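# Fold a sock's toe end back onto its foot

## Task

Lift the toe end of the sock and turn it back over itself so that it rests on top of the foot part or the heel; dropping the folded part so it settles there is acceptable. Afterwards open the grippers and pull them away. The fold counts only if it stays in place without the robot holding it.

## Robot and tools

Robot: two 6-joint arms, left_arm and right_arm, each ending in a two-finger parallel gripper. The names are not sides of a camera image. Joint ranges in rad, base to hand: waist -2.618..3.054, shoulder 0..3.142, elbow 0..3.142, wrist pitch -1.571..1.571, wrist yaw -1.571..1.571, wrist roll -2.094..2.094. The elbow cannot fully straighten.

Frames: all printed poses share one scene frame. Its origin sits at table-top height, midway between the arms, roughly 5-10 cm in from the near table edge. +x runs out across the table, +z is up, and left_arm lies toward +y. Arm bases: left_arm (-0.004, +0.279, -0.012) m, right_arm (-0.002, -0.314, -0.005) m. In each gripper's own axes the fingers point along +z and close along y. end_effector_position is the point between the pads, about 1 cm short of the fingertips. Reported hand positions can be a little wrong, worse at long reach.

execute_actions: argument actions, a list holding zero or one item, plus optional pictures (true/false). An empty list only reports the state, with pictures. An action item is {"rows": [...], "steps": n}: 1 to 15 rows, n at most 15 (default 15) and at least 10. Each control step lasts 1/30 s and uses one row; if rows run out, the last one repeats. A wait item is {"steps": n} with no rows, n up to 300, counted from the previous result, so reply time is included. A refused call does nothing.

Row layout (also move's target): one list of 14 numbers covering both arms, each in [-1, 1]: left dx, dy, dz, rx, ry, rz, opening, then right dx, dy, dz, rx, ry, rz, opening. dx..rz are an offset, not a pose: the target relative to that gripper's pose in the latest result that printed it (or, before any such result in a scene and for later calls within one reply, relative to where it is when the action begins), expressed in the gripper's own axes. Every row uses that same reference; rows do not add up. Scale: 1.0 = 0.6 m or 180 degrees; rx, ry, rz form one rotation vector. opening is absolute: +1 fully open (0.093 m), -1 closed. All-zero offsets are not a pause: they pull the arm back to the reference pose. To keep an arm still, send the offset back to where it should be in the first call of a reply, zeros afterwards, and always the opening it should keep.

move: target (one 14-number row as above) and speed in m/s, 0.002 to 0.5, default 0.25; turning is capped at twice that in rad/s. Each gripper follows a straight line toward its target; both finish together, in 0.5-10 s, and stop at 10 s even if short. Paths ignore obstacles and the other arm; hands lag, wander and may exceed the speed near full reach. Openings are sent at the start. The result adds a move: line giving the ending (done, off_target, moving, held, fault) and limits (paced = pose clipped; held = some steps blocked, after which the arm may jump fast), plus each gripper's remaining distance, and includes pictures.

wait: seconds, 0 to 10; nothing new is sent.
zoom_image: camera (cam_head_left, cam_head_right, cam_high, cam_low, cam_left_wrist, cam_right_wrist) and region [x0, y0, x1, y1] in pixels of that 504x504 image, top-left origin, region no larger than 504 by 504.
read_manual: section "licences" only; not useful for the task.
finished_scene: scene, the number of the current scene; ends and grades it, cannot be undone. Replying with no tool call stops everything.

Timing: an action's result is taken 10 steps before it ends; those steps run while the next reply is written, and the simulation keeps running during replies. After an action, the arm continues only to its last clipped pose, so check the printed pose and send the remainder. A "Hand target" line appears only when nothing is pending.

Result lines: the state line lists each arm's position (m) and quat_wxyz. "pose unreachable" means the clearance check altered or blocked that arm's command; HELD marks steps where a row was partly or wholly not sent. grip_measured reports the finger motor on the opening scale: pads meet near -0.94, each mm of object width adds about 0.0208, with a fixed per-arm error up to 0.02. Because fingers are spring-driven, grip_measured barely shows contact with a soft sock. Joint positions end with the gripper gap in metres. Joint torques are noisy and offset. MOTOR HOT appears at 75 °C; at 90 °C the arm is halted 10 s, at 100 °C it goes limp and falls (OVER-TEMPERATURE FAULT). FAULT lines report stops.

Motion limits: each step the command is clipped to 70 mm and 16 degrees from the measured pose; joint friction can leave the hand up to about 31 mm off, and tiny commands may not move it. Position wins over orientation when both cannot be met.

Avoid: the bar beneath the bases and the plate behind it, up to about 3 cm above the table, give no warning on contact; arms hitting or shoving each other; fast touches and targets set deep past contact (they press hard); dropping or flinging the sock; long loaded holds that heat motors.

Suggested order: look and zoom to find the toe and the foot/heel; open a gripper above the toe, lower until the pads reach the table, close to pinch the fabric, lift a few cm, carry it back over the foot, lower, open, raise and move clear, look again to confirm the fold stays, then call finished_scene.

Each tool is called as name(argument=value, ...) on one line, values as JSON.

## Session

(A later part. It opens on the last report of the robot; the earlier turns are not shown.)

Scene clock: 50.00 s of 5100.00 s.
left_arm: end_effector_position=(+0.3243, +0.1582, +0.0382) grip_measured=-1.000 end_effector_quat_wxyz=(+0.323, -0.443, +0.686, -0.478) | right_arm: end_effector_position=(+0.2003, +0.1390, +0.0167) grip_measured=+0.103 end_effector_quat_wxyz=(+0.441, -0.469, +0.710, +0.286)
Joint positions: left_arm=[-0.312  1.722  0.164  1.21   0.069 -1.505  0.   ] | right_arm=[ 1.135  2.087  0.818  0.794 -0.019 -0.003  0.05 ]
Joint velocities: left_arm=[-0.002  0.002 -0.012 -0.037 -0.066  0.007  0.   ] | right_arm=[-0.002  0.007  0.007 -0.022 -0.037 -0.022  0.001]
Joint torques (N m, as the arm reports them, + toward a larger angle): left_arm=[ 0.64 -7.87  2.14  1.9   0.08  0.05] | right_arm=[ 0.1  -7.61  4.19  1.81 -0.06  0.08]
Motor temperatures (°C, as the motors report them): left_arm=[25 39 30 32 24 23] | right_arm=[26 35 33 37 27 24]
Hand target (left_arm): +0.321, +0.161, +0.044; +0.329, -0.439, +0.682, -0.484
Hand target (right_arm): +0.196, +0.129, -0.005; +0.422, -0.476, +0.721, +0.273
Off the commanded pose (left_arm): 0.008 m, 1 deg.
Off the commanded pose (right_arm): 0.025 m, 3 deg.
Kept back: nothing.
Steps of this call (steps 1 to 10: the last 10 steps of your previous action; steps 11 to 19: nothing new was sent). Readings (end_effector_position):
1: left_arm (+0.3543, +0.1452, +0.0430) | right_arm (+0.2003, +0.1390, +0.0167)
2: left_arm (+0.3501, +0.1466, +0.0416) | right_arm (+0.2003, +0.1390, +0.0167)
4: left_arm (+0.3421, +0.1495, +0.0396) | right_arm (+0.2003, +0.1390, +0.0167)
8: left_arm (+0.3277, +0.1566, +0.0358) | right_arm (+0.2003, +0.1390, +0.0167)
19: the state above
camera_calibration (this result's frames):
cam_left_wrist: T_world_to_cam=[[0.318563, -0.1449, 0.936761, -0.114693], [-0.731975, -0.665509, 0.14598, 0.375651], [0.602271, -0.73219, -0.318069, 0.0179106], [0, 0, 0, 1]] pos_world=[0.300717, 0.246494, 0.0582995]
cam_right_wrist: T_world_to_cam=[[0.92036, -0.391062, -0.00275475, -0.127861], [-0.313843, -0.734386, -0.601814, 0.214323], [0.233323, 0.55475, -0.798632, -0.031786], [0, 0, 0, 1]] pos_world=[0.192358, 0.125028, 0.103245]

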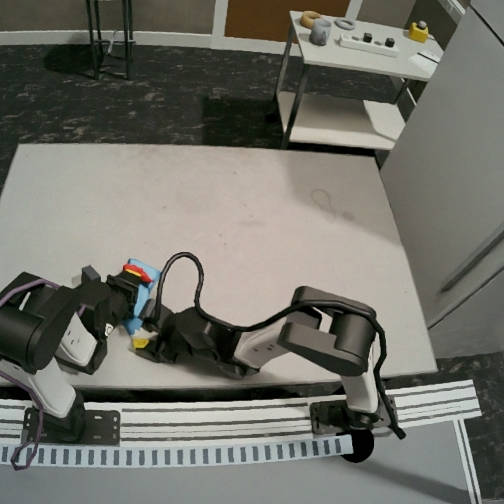

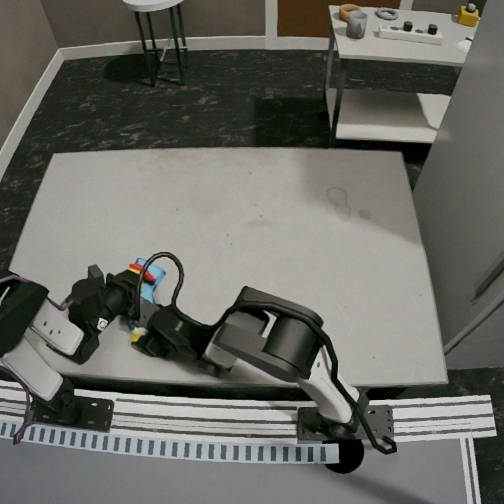

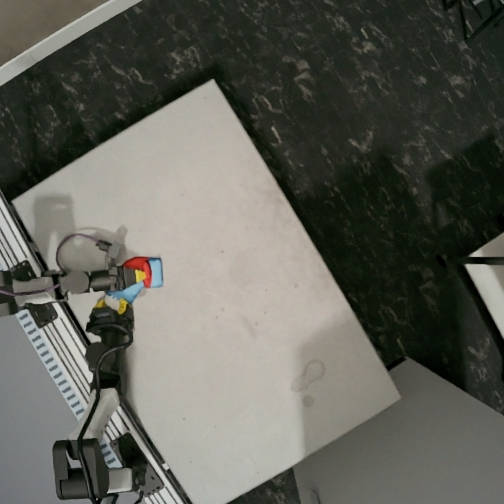

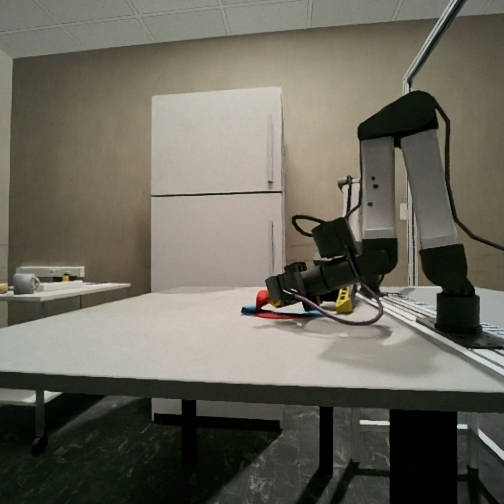

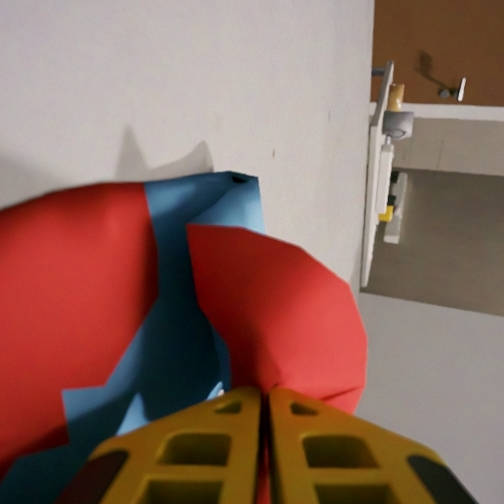

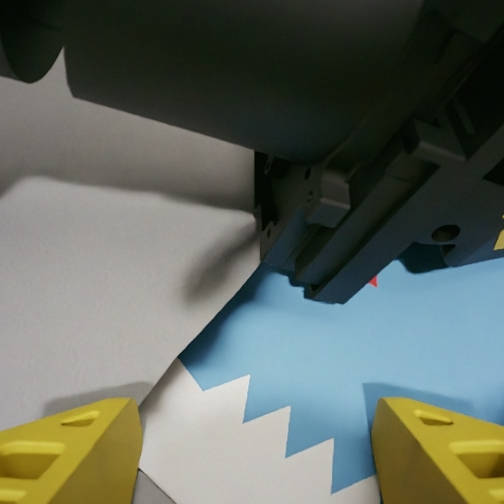

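move(target=[0,0,0,0,0,0,-1, -0.045,0,-0.041,0,0,0,0.1], speed=0.15)

move(target=[0,0,0,0,0,0,-1, -0.003,-0.238,0.012,0,0,0,-1], speed=0.25)

Scene clock: 53.70 s of 5100.00 s.
left_arm: end_effector_position=(+0.3244, +0.1580, +0.0387) grip_measured=-1.000 end_effector_quat_wxyz=(+0.324, -0.443, +0.686, -0.479) | right_arm: end_effector_position=(+0.1982, +0.1359, +0.0597) grip_measured=+0.103 end_effector_quat_wxyz=(+0.451, -0.465, +0.703, +0.292)
Joint positions: left_arm=[-0.312  1.722  0.164  1.212  0.07  -1.505  0.   ] | right_arm=[ 1.135  1.939  0.811  0.681 -0.019 -0.003  0.05 ]
Joint velocities: left_arm=[-0.007  0.007  0.007  0.007  0.007 -0.081  0.   ] | right_arm=[-0.007 -0.012  0.017 -0.022  0.051  0.007  0.   ]
Joint torques (N m, as the arm reports them, + toward a larger angle): left_arm=[-0.09 -5.77  3.92  1.73  0.    0.01] | right_arm=[ 0.33 -9.69  5.54  1.69 -0.05  0.13]
Motor temperatures (°C, as the motors report them): left_arm=[25 39 30 33 24 23] | right_arm=[26 35 33 37 27 24]
Hand target (left_arm): +0.324, +0.158, +0.038; +0.323, -0.443, +0.686, -0.478
Hand target (right_arm): +0.196, +0.130, +0.052; +0.441, -0.469, +0.710, +0.286
Off the commanded pose (left_arm): 0.001 m, 0 deg.
Off the commanded pose (right_arm): 0.010 m, 2 deg.
Kept back: nothing.
move: done
camera_calibration (this result's frames):
cam_left_wrist: T_world_to_cam=[[0.316495, -0.144203, 0.937569, -0.114723], [-0.73273, -0.664873, 0.145086, 0.375737], [0.602443, -0.732904, -0.316091, 0.0178568], [0, 0, 0, 1]] pos_world=[0.300866, 0.246362, 0.0586914]
cam_right_wrist: T_world_to_cam=[[0.92053, -0.390665, -0.00206905, -0.127208], [-0.306615, -0.71918, -0.623512, 0.235062], [0.242097, 0.574596, -0.781811, -0.000688841], [0, 0, 0, 1]] pos_world=[0.189339, 0.119751, 0.145762]

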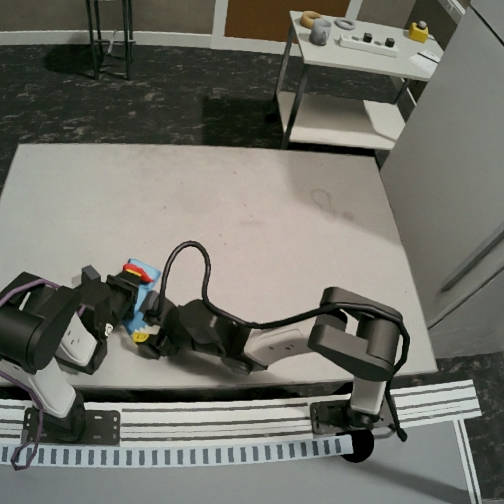

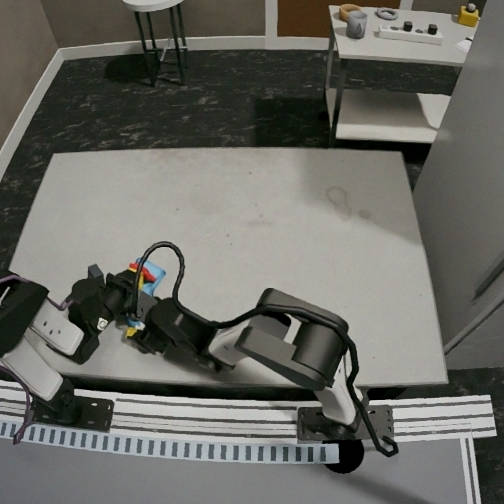

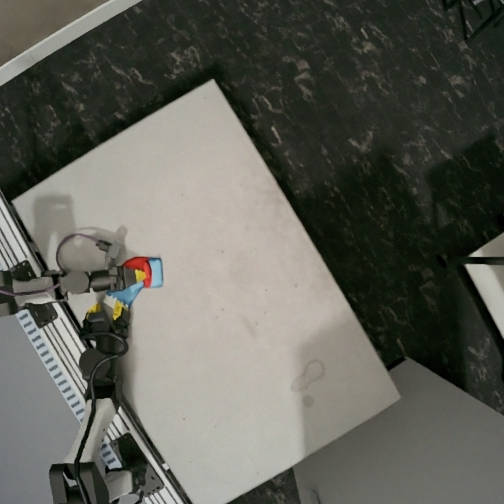

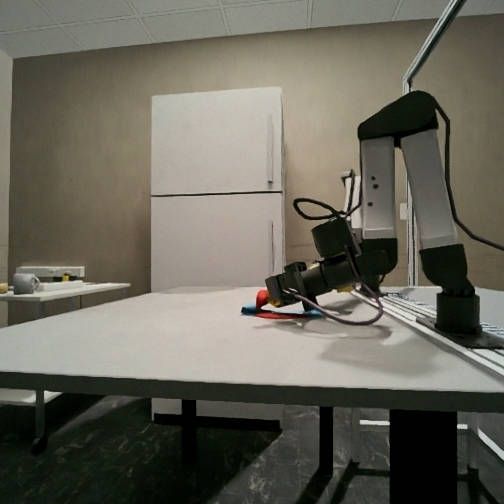

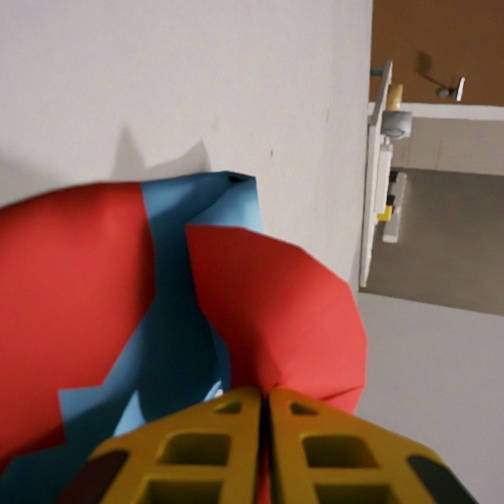

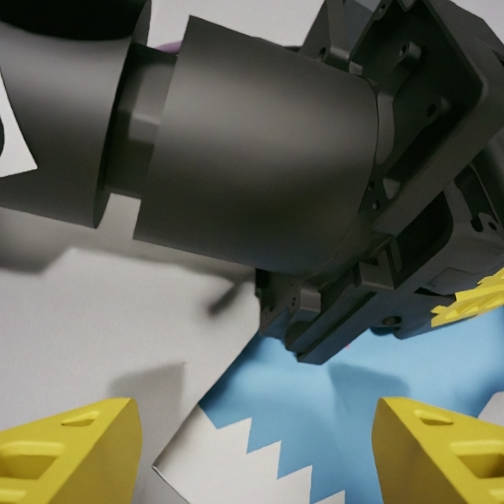

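Scene clock: 54.93 s of 5100.00 s.
left_arm: end_effector_position=(+0.3244, +0.1580, +0.0387) grip_measured=-1.000 end_effector_quat_wxyz=(+0.324, -0.443, +0.686, -0.479) | right_arm: end_effector_position=(+0.3341, +0.0815, +0.0699) grip_measured=-1.000 end_effector_quat_wxyz=(+0.462, -0.457, +0.701, +0.293)
Joint positions: left_arm=[-0.312  1.722  0.164  1.212  0.07  -1.505  0.   ] | right_arm=[ 0.741  2.017  0.969  0.593 -0.361 -0.17   0.   ]
Joint velocities: left_arm=[ 0.007 -0.002  0.012 -0.081 -0.022 -0.051  0.   ] | right_arm=[ 0.002 -0.002  0.012  0.051 -0.081  0.066  0.   ]
Joint torques (N m, as the arm reports them, + toward a larger angle): left_arm=[-0.09 -5.77  3.92  1.76  0.    0.01] | right_arm=[ 0.46 -8.63  8.69  1.67 -0.15  0.05]
Motor temperatures (°C, as the motors report them): left_arm=[25 39 30 33 24 23] | right_arm=[26 35 33 37 27 24]
Hand target (left_arm): +0.324, +0.158, +0.039; +0.324, -0.443, +0.686, -0.479
Hand target (right_arm): +0.333, +0.084, +0.061; +0.452, -0.464, +0.703, +0.294
Off the commanded pose (left_arm): 0.000 m, 0 deg.
Off the commanded pose (right_arm): 0.011 m, 2 deg.
Kept back: nothing.
move: off_target (right_arm)
camera_calibration (this result's frames):
cam_left_wrist: T_world_to_cam=[[0.316495, -0.144203, 0.937569, -0.114723], [-0.73273, -0.664873, 0.145086, 0.375737], [0.602443, -0.732904, -0.316091, 0.0178568], [0, 0, 0, 1]] pos_world=[0.300866, 0.246362, 0.0586914]
cam_right_wrist: T_world_to_cam=[[0.914649, -0.404242, 0.00232678, -0.270783], [-0.308717, -0.702205, -0.641562, 0.244496], [0.26098, 0.586086, -0.767068, -0.00267036], [0, 0, 0, 1]] pos_world=[0.323849, 0.0637893, 0.155441]

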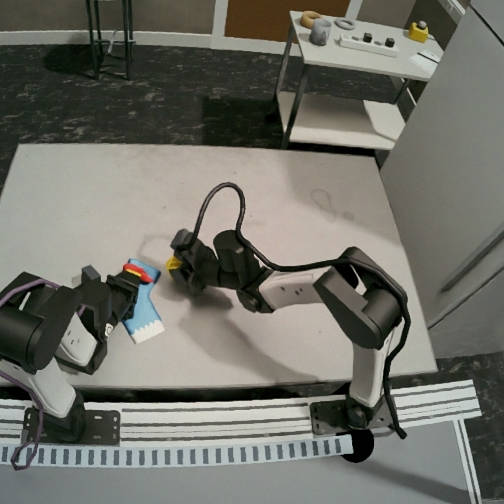

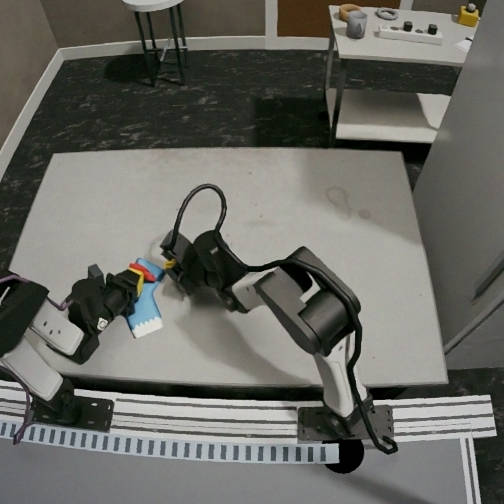

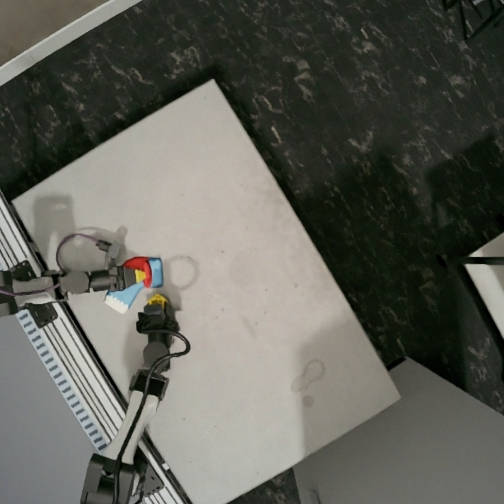

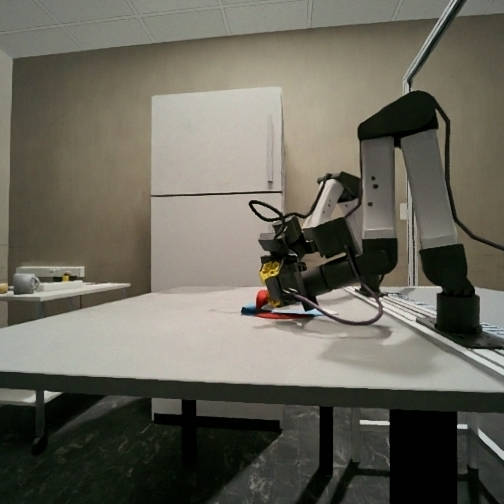

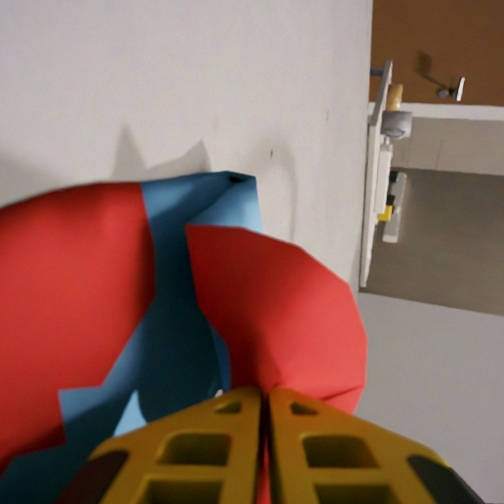

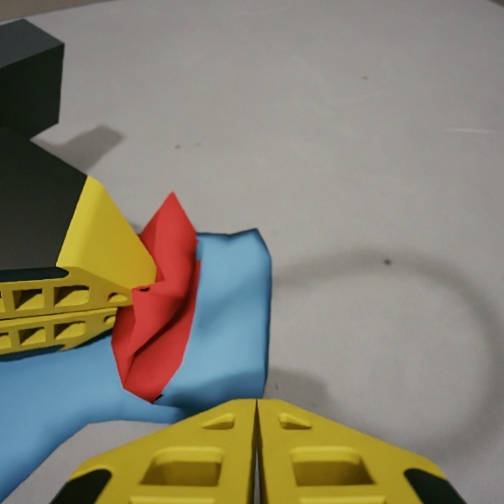

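move(target=[0,0,0,0,0,0,-1, 0.018,0.015,0.108,0,0,0,-1], speed=0.12)

Scene clock: 57.20 s of 5100.00 s.
left_arm: end_effector_position=(+0.3245, +0.1583, +0.0387) grip_measured=-1.000 end_effector_quat_wxyz=(+0.324, -0.443, +0.685, -0.478) | right_arm: end_effector_position=(+0.3475, +0.1321, +0.0379) grip_measured=-1.000 end_effector_quat_wxyz=(+0.462, -0.460, +0.699, +0.294)
Joint positions: left_arm=[-0.312  1.722  0.164  1.212  0.068 -1.505  0.   ] | right_arm=[ 0.806  2.233  1.165  0.624 -0.308 -0.145  0.   ]
Joint velocities: left_arm=[ 0.012  0.002  0.017 -0.007  0.022  0.007  0.   ] | right_arm=[ 0.007 -0.012 -0.002 -0.037 -0.081 -0.066  0.   ]
Joint torques (N m, as the arm reports them, + toward a larger angle): left_arm=[-0.09 -5.76  3.92  1.76  0.02  0.01] | right_arm=[  0.58 -10.4    8.79   1.86  -0.01   0.15]
Motor temperatures (°C, as the motors report them): left_arm=[25 38 30 33 24 23] | right_arm=[26 36 33 37 27 24]
Hand target (left_arm): +0.324, +0.158, +0.039; +0.324, -0.443, +0.686, -0.479
Hand target (right_arm): +0.349, +0.135, +0.033; +0.462, -0.458, +0.701, +0.292
Off the commanded pose (left_arm): 0.000 m, 0 deg.
Off the commanded pose (right_arm): 0.005 m, 0 deg.
Kept back: nothing.
move: done
camera_calibration (this result's frames):
cam_left_wrist: T_world_to_cam=[[0.316575, -0.14421, 0.937541, -0.114734], [-0.731793, -0.665998, 0.144659, 0.375858], [0.603539, -0.731882, -0.31637, 0.0174625], [0, 0, 0, 1]] pos_world=[0.300833, 0.246555, 0.0587209]
cam_right_wrist: T_world_to_cam=[[0.917626, -0.39742, 0.00448125, -0.26448], [-0.301782, -0.704049, -0.64284, 0.261526], [0.258632, 0.588534, -0.765988, -0.0599433], [0, 0, 0, 1]] pos_world=[0.337121, 0.114296, 0.123389]

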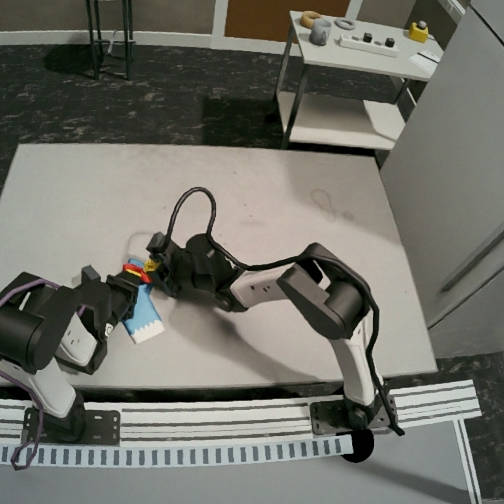

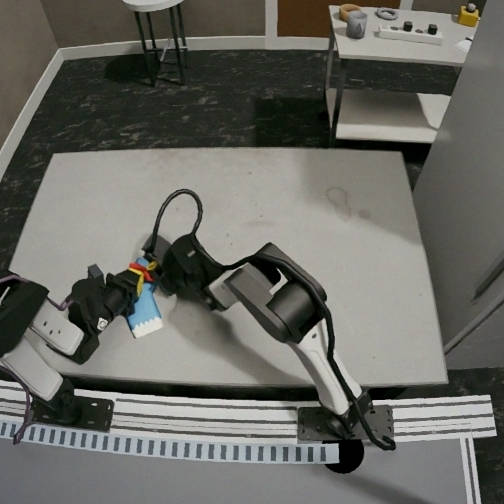

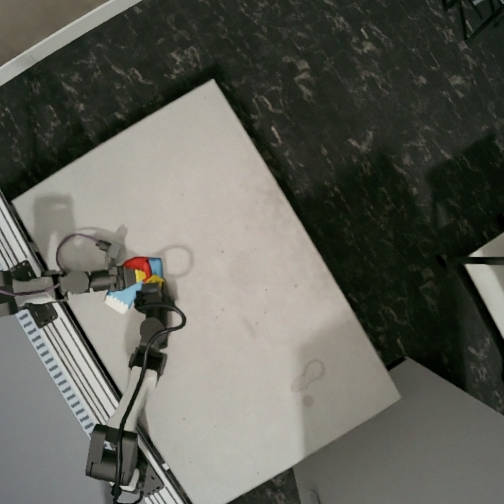

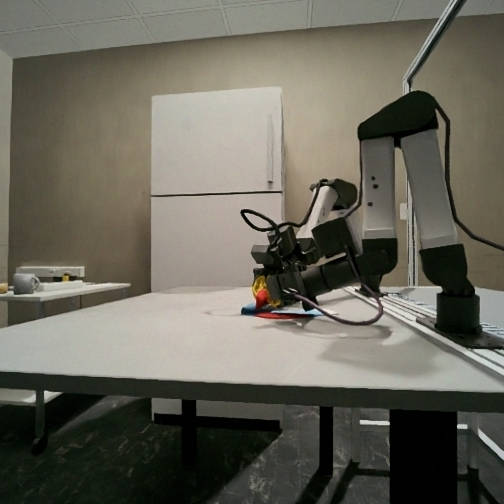

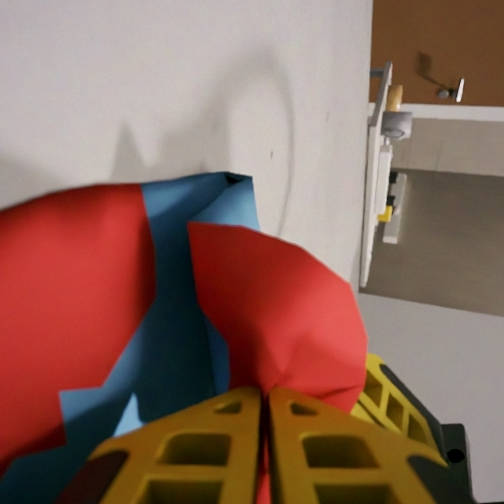

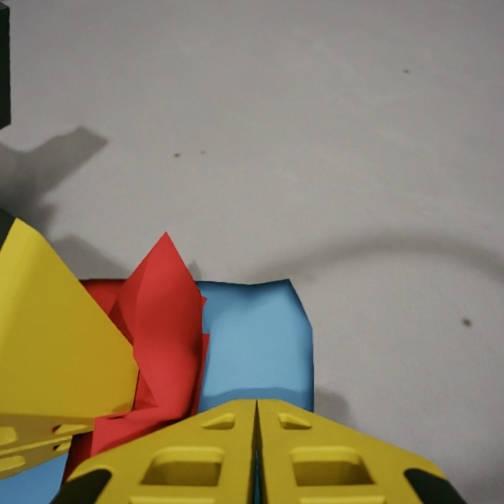

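execute_actions(actions=[{"rows": [[0,0,0,0,0,0,-1, 0.01,-0.006,-0.01,0,0,0,-1],[0,0,0,0,0,0,-1, 0.016,-0.006,-0.012,0,0,0,-1],[0,0,0,0,0,0,-1, 0.022,-0.006,-0.012,0,0,0,-1],[0,0,0,0,0,0,-1, 0.028,-0.006,-0.011,0,0,0,-1],[0,0,0,0,0,0,-1, 0.034,-0.006,-0.009,0,0,0,-1],[0,0,0,0,0,0,-1, 0.04,-0.006,-0.007,0,0,0,-1],[0,0,0,0,0,0,-1, 0.046,-0.006,-0.005,0,0,0,-1],[0,0,0,0,0,0,-1, 0.052,-0.006,-0.003,0,0,0,-1],[0,0,0,0,0,0,-1, 0.056,-0.006,-0.002,0,0,0,-1],[0,0,0,0,0,0,-1, 0.06,-0.006,-0.001,0,0,0,-1]], "steps": 15}])

wait(seconds=0.3)

Scene clock: 58.43 s of 5100.00 s.
left_arm: end_effector_position=(+0.3245, +0.1583, +0.0387) grip_measured=-1.000 end_effector_quat_wxyz=(+0.324, -0.443, +0.685, -0.478) | right_arm: end_effector_position=(+0.3462, +0.1261, +0.0337) grip_measured=-1.000 end_effector_quat_wxyz=(+0.465, -0.459, +0.698, +0.295)
Joint positions: left_arm=[-0.312  1.722  0.164  1.212  0.068 -1.505  0.   ] | right_arm=[ 0.798  2.233  1.134  0.66  -0.314 -0.146  0.   ]
Joint velocities: left_arm=[ 0.002 -0.012 -0.022  0.037  0.051  0.007  0.   ] | right_arm=[-0.071  0.012 -0.212  0.212  0.022 -0.051  0.   ]
Joint torques (N m, as the arm reports them, + toward a larger angle): left_arm=[-0.08 -5.76  3.93  1.76  0.    0.01] | right_arm=[ -0.15 -10.36   5.97   1.83  -0.19   0.16]
Motor temperatures (°C, as the motors report them): left_arm=[25 38 30 33 24 23] | right_arm=[26 36 33 38 27 24]
Steps of this call (steps 1 to 32: nothing new was sent; steps 33 to 37: the first 5 steps of this action). Readings (end_effector_position):
33: left_arm (+0.3245, +0.1583, +0.0387) | right_arm (+0.3474, +0.1317, +0.0376)
34: left_arm (+0.3245, +0.1583, +0.0387) | right_arm (+0.3472, +0.1309, +0.0373)
36: left_arm (+0.3245, +0.1583, +0.0387) | right_arm (+0.3464, +0.1279, +0.0351)
37: the state above

Scene clock: 59.07 s of 5100.00 s.
left_arm: end_effector_position=(+0.3245, +0.1583, +0.0387) grip_measured=-1.000 end_effector_quat_wxyz=(+0.324, -0.443, +0.685, -0.478) | right_arm: end_effector_position=(+0.3472, +0.1253, +0.0250) grip_measured=-1.000 end_effector_quat_wxyz=(+0.479, -0.458, +0.686, +0.300)
Joint positions: left_arm=[-0.312  1.722  0.164  1.212  0.068 -1.505  0.   ] | right_arm=[ 0.793  2.276  1.115  0.757 -0.325 -0.149  0.   ]
Joint velocities: left_arm=[ 0.012 -0.017  0.007  0.007 -0.051  0.037  0.   ] | right_arm=[ 0.002  0.007 -0.002 -0.007 -0.022 -0.022  0.   ]
Joint torques (N m, as the arm reports them, + toward a larger angle): left_arm=[-0.08 -5.76  3.91  1.76  0.    0.01] | right_arm=[ -0.45 -10.12   5.25   1.81  -0.1    0.03]
Motor temperatures (°C, as the motors report them): left_arm=[25 38 29 34 24 23] | right_arm=[26 36 33 38 27 24]
Hand target (left_arm): +0.325, +0.158, +0.039; +0.324, -0.443, +0.685, -0.478
Hand target (right_arm): +0.345, +0.117, +0.005; +0.462, -0.460, +0.699, +0.294
Off the commanded pose (left_arm): 0.000 m, 0 deg.
Off the commanded pose (right_arm): 0.022 m, 2 deg.
Kept back: nothing.
Steps of this call (steps 1 to 10: the last 10 steps of your previous action; steps 11 to 19: nothing new was sent). Readings (end_effector_position):
1: left_arm (+0.3245, +0.1583, +0.0387) | right_arm (+0.3459, +0.1249, +0.0326)
2: left_arm (+0.3245, +0.1583, +0.0387) | right_arm (+0.3463, +0.1241, +0.0316)
4: left_arm (+0.3245, +0.1583, +0.0387) | right_arm (+0.3472, +0.1238, +0.0291)
8: left_arm (+0.3245, +0.1583, +0.0387) | right_arm (+0.3465, +0.1240, +0.0220)
19: the state above
camera_calibration (this result's frames):
cam_left_wrist: T_world_to_cam=[[0.316575, -0.14421, 0.937541, -0.114734], [-0.731793, -0.665998, 0.144659, 0.375858], [0.603539, -0.731882, -0.31637, 0.0174625], [0, 0, 0, 1]] pos_world=[0.300833, 0.246555, 0.0587209]
cam_right_wrist: T_world_to_cam=[[0.919237, -0.393368, 0.0162494, -0.268241], [-0.280694, -0.683759, -0.673561, 0.23932], [0.276068, 0.614601, -0.738953, -0.075688], [0, 0, 0, 1]] pos_world=[0.334648, 0.104638, 0.109626]

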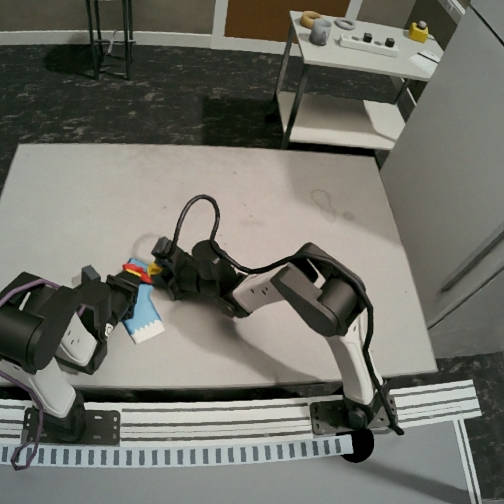

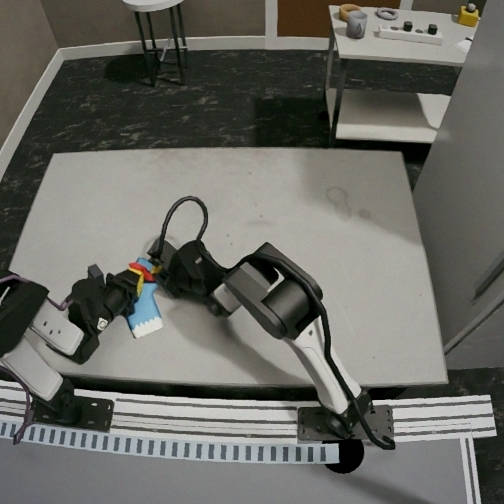

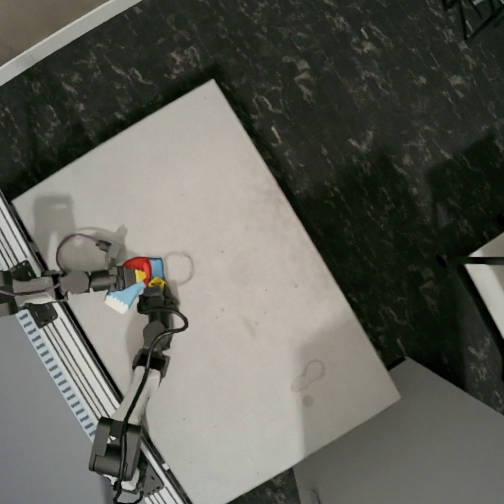

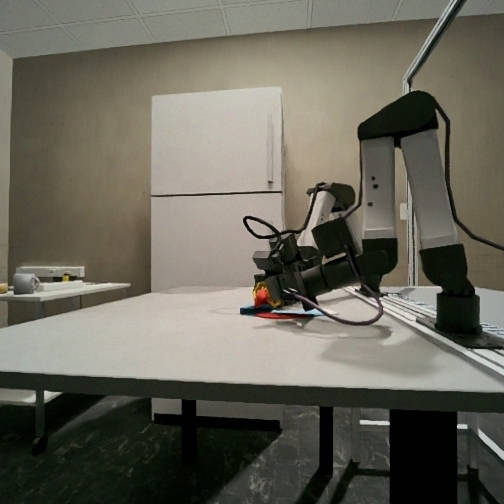

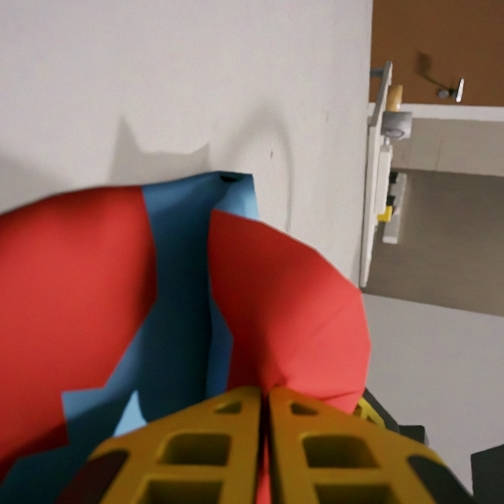

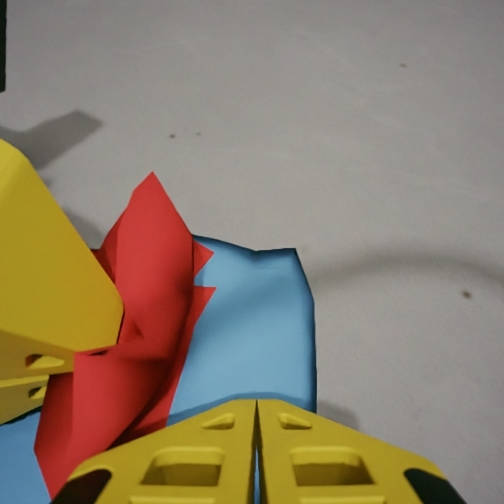

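execute_actions(actions=[{"rows": [[0,0,0,0,0,0,-0.8, 0.036,0,0,0,0.03,0,-1],[0,0,0,0,0,0,-0.6, 0.036,0,0,0,0.03,0,-1],[0,0,-0.01,0,0,0,-0.6, 0.036,0,0,0,0.03,0,-1],[0,0,-0.018,0,0,0,-0.6, 0.036,0,0,0,0.03,0,-1],[0,0,-0.026,0,0,0,-0.6, 0.036,0,0,0,0.03,0,-1],[0,0,-0.034,0,0,0,-0.6, 0.036,0,0,0,0.03,0,-1],[0,0,-0.042,0,0,0,-0.6, 0.036,0,0,0,0.03,0,-1],[0,-0.004,-0.05,0,0,0,-0.6, 0.036,0,0,0,0.03,0,-1],[0,-0.008,-0.058,0,0,0,-0.6, 0.036,0,0,0,0.03,0,-1],[0,-0.012,-0.066,0,0,0,-0.6, 0.036,0,0,0,0.03,0,-1],[0,-0.016,-0.074,0,0,0,-0.6, 0.036,0,0,0,0.03,0,-1],[0,-0.02,-0.08,0,0,0,-0.6, 0.036,0,0,0,0.03,0,-1]], "steps": 15}])

wait(seconds=0.4)

zoom_image(camera="cam_low", region=[200, 250, 370, 340])

Scene clock: 60.43 s of 5100.00 s.
left_arm: end_effector_position=(+0.3234, +0.1587, +0.0408) grip_measured=-0.604 end_effector_quat_wxyz=(+0.325, -0.442, +0.684, -0.480) | right_arm: end_effector_position=(+0.3455, +0.1234, +0.0195) grip_measured=-1.000 end_effector_quat_wxyz=(+0.470, -0.465, +0.690, +0.294)
Joint positions: left_arm=[-0.312  1.707  0.159  1.207  0.068 -1.505  0.016] | right_arm=[ 0.793  2.274  1.115  0.728 -0.325 -0.165  0.   ]
Joint velocities: left_arm=[ 0.002 -0.447 -0.198 -0.081 -0.022 -0.066  0.004] | right_arm=[-0.012 -0.007 -0.007 -0.11   0.022 -0.095  0.   ]
Joint torques (N m, as the arm reports them, + toward a larger angle): left_arm=[ 0.32 -8.65  1.27  1.71  0.05  0.03] | right_arm=[  0.13 -11.75   7.26   1.36  -0.03   0.12]
Motor temperatures (°C, as the motors report them): left_arm=[25 38 29 34 24 23] | right_arm=[26 37 33 38 27 24]
Steps of this call (steps 1 to 36: nothing new was sent; steps 37 to 41: the first 5 steps of this action). Readings (end_effector_position):
37: left_arm (+0.3245, +0.1583, +0.0387) | right_arm (+0.3467, +0.1248, +0.0233)
38: left_arm (+0.3245, +0.1583, +0.0387) | right_arm (+0.3462, +0.1242, +0.0216)
40: left_arm (+0.3245, +0.1583, +0.0393) | right_arm (+0.3456, +0.1235, +0.0194)
41: the state above

Scene clock: 61.17 s of 5100.00 s.
left_arm: end_effector_position=(+0.2927, +0.1701, +0.0732) grip_measured=-0.603 end_effector_quat_wxyz=(+0.336, -0.436, +0.674, -0.493) | right_arm: end_effector_position=(+0.3454, +0.1233, +0.0193) grip_measured=-1.000 end_effector_quat_wxyz=(+0.470, -0.468, +0.689, +0.292)
Joint positions: left_arm=[-0.308  1.311  0.057  0.954  0.072 -1.505  0.016] | right_arm=[ 0.793  2.274  1.115  0.726 -0.325 -0.174  0.   ]
Joint velocities: left_arm=[-0.017  0.002  0.012 -0.051 -0.022 -0.081  0.001] | right_arm=[ 0.032 -0.007  0.017  0.037  0.081  0.022  0.   ]
Joint torques (N m, as the arm reports them, + toward a larger angle): left_arm=[ 0.7  -4.69  3.93  1.68  0.08  0.03] | right_arm=[  0.22 -11.8    7.17   1.25   0.02   0.07]
Motor temperatures (°C, as the motors report them): left_arm=[25 38 29 34 24 23] | right_arm=[26 37 33 37 27 24]
Hand target (left_arm): +0.286, +0.174, +0.066; +0.329, -0.440, +0.680, -0.486
Hand target (right_arm): +0.344, +0.117, +0.005; +0.447, -0.471, +0.708, +0.279
Off the commanded pose (left_arm): 0.010 m, 3 deg.
Off the commanded pose (right_arm): 0.015 m, 4 deg.
Kept back: nothing.
Steps of this call (steps 1 to 10: the last 10 steps of your previous action; steps 11 to 22: nothing new was sent). Readings (end_effector_position):
1: left_arm (+0.3213, +0.1594, +0.0434) | right_arm (+0.3455, +0.1233, +0.0194)
2: left_arm (+0.3184, +0.1605, +0.0464) | right_arm (+0.3454, +0.1233, +0.0193)
4: left_arm (+0.3113, +0.1630, +0.0527) | right_arm (+0.3454, +0.1233, +0.0193)
8: left_arm (+0.2995, +0.1671, +0.0748) | right_arm (+0.3454, +0.1233, +0.0193)
22: the state above
camera_calibration (this result's frames):
cam_left_wrist: T_world_to_cam=[[0.276352, -0.129299, 0.952319, -0.127164], [-0.737052, -0.664424, 0.123673, 0.358288], [0.616753, -0.736086, -0.278914, 0.0503603], [0, 0, 0, 1]] pos_world=[0.268159, 0.258682, 0.0908365]
cam_right_wrist: T_world_to_cam=[[0.922547, -0.384835, 0.0284524, -0.269731], [-0.274517, -0.706328, -0.652489, 0.233849], [0.271197, 0.594141, -0.757264, -0.0736177], [0, 0, 0, 1]] pos_world=[0.333, 0.105112, 0.10451]

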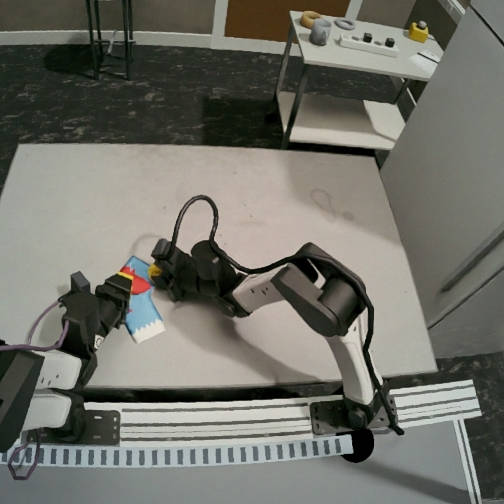

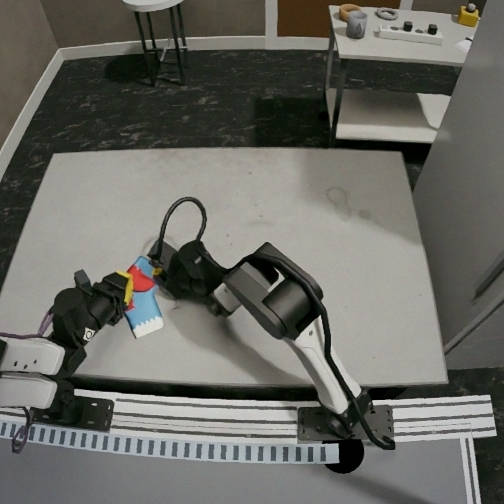

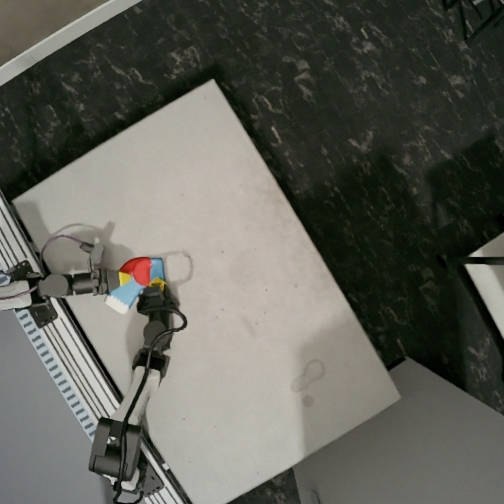

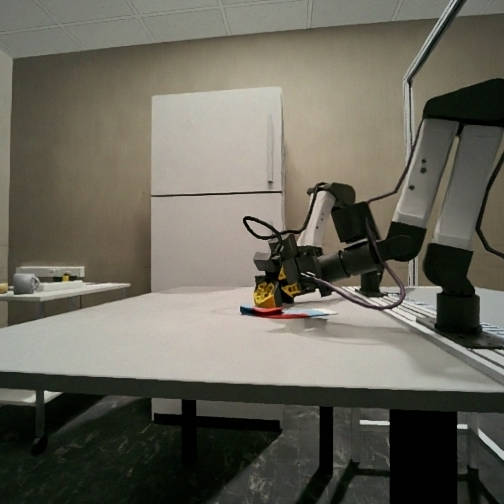

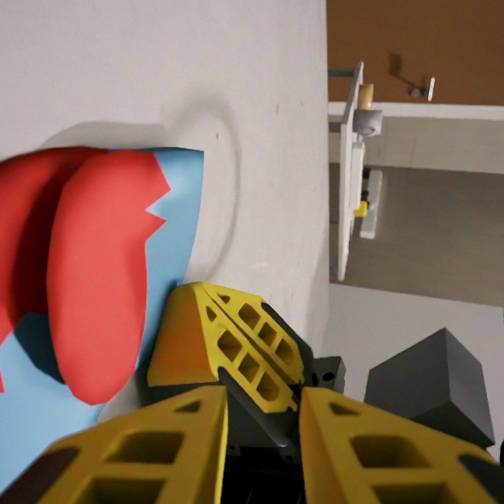

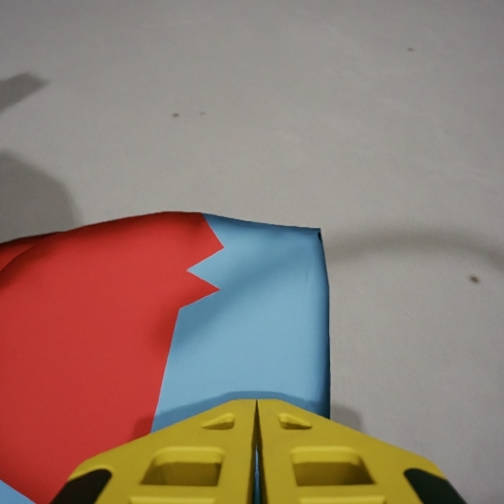

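Region (200, 250, 370, 340) of cam_low's 504x504 image, scaled by 2.965, with more detail than that image has; it fills the top 267 rows of this view, and the rest is white.

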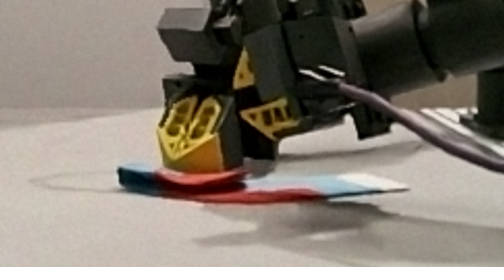

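execute_actions(actions=[])

Scene clock: 62.00 s of 5100.00 s.
left_arm: end_effector_position=(+0.2922, +0.1703, +0.0715) grip_measured=-0.603 end_effector_quat_wxyz=(+0.334, -0.437, +0.676, -0.491) | right_arm: end_effector_position=(+0.3454, +0.1233, +0.0193) grip_measured=-1.000 end_effector_quat_wxyz=(+0.470, -0.468, +0.689, +0.292)
Joint positions: left_arm=[-0.308  1.311  0.057  0.946  0.072 -1.505  0.016] | right_arm=[ 0.793  2.274  1.115  0.726 -0.325 -0.174  0.   ]
Joint velocities: left_arm=[ 0.012  0.017 -0.012  0.037 -0.139 -0.081 -0.   ] | right_arm=[ 0.002  0.007 -0.002 -0.007 -0.037  0.007  0.   ]
Joint torques (N m, as the arm reports them, + toward a larger angle): left_arm=[ 0.7  -4.69  3.93  1.66  0.09  0.03] | right_arm=[  0.01 -11.82   7.49   1.24  -0.02   0.12]
Motor temperatures (°C, as the motors report them): left_arm=[25 38 29 34 24 23] | right_arm=[26 37 33 37 27 24]
Hand target (left_arm): +0.286, +0.174, +0.066; +0.329, -0.440, +0.680, -0.486
Hand target (right_arm): +0.344, +0.117, +0.005; +0.447, -0.471, +0.708, +0.279
Off the commanded pose (left_arm): 0.009 m, 2 deg.
Off the commanded pose (right_arm): 0.015 m, 4 deg.
Kept back: nothing.
Steps of this call (steps 1 to 25: nothing new was sent). Readings (end_effector_position):
1: left_arm (+0.2926, +0.1702, +0.0728) | right_arm (+0.3454, +0.1233, +0.0193)
2: left_arm (+0.2925, +0.1702, +0.0725) | right_arm (+0.3454, +0.1233, +0.0193)
4: left_arm (+0.2924, +0.1702, +0.0722) | right_arm (+0.3454, +0.1233, +0.0193)
8: left_arm (+0.2922, +0.1702, +0.0717) | right_arm (+0.3454, +0.1233, +0.0193)
25: the state above
camera_calibration (this result's frames):
cam_left_wrist: T_world_to_cam=[[0.28288, -0.131496, 0.950099, -0.126788], [-0.736281, -0.664606, 0.127236, 0.357764], [0.61471, -0.735532, -0.284822, 0.0512233], [0, 0, 0, 1]] pos_world=[0.267793, 0.258776, 0.0895301]
cam_right_wrist: T_world_to_cam=[[0.922547, -0.384835, 0.0284524, -0.269731], [-0.274517, -0.706328, -0.652489, 0.233849], [0.271197, 0.594141, -0.757264, -0.0736177], [0, 0, 0, 1]] pos_world=[0.333, 0.105112, 0.10451]

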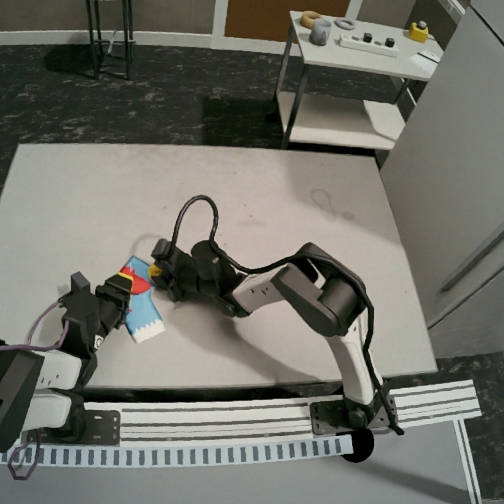

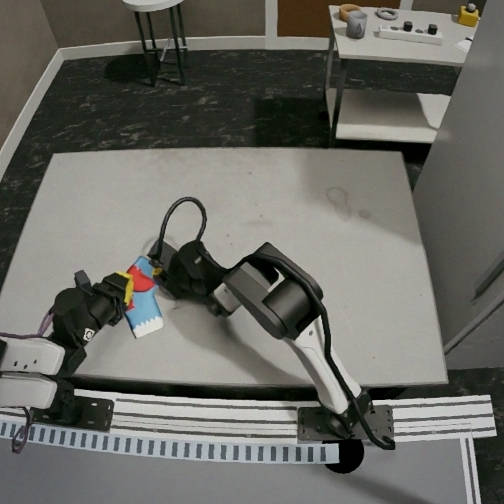

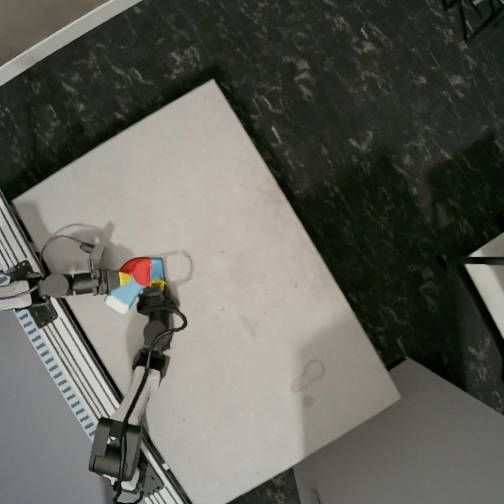

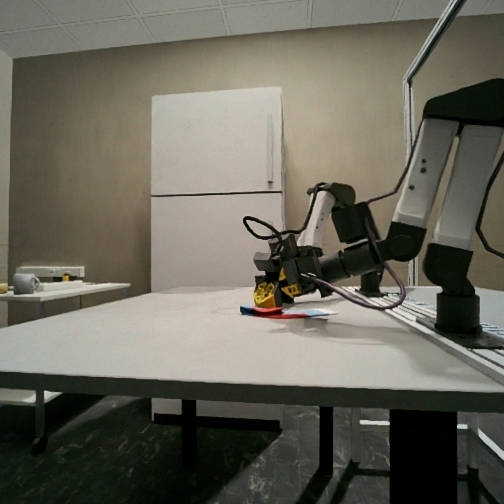

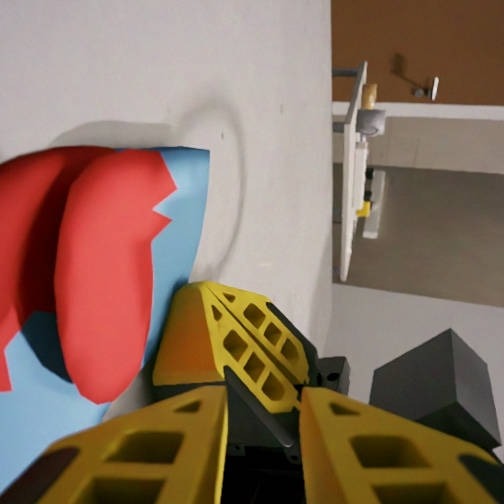

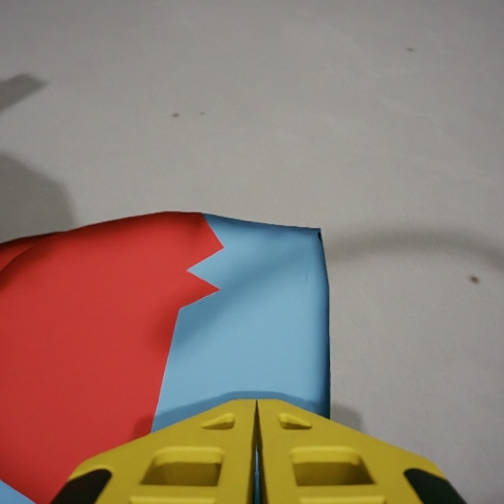

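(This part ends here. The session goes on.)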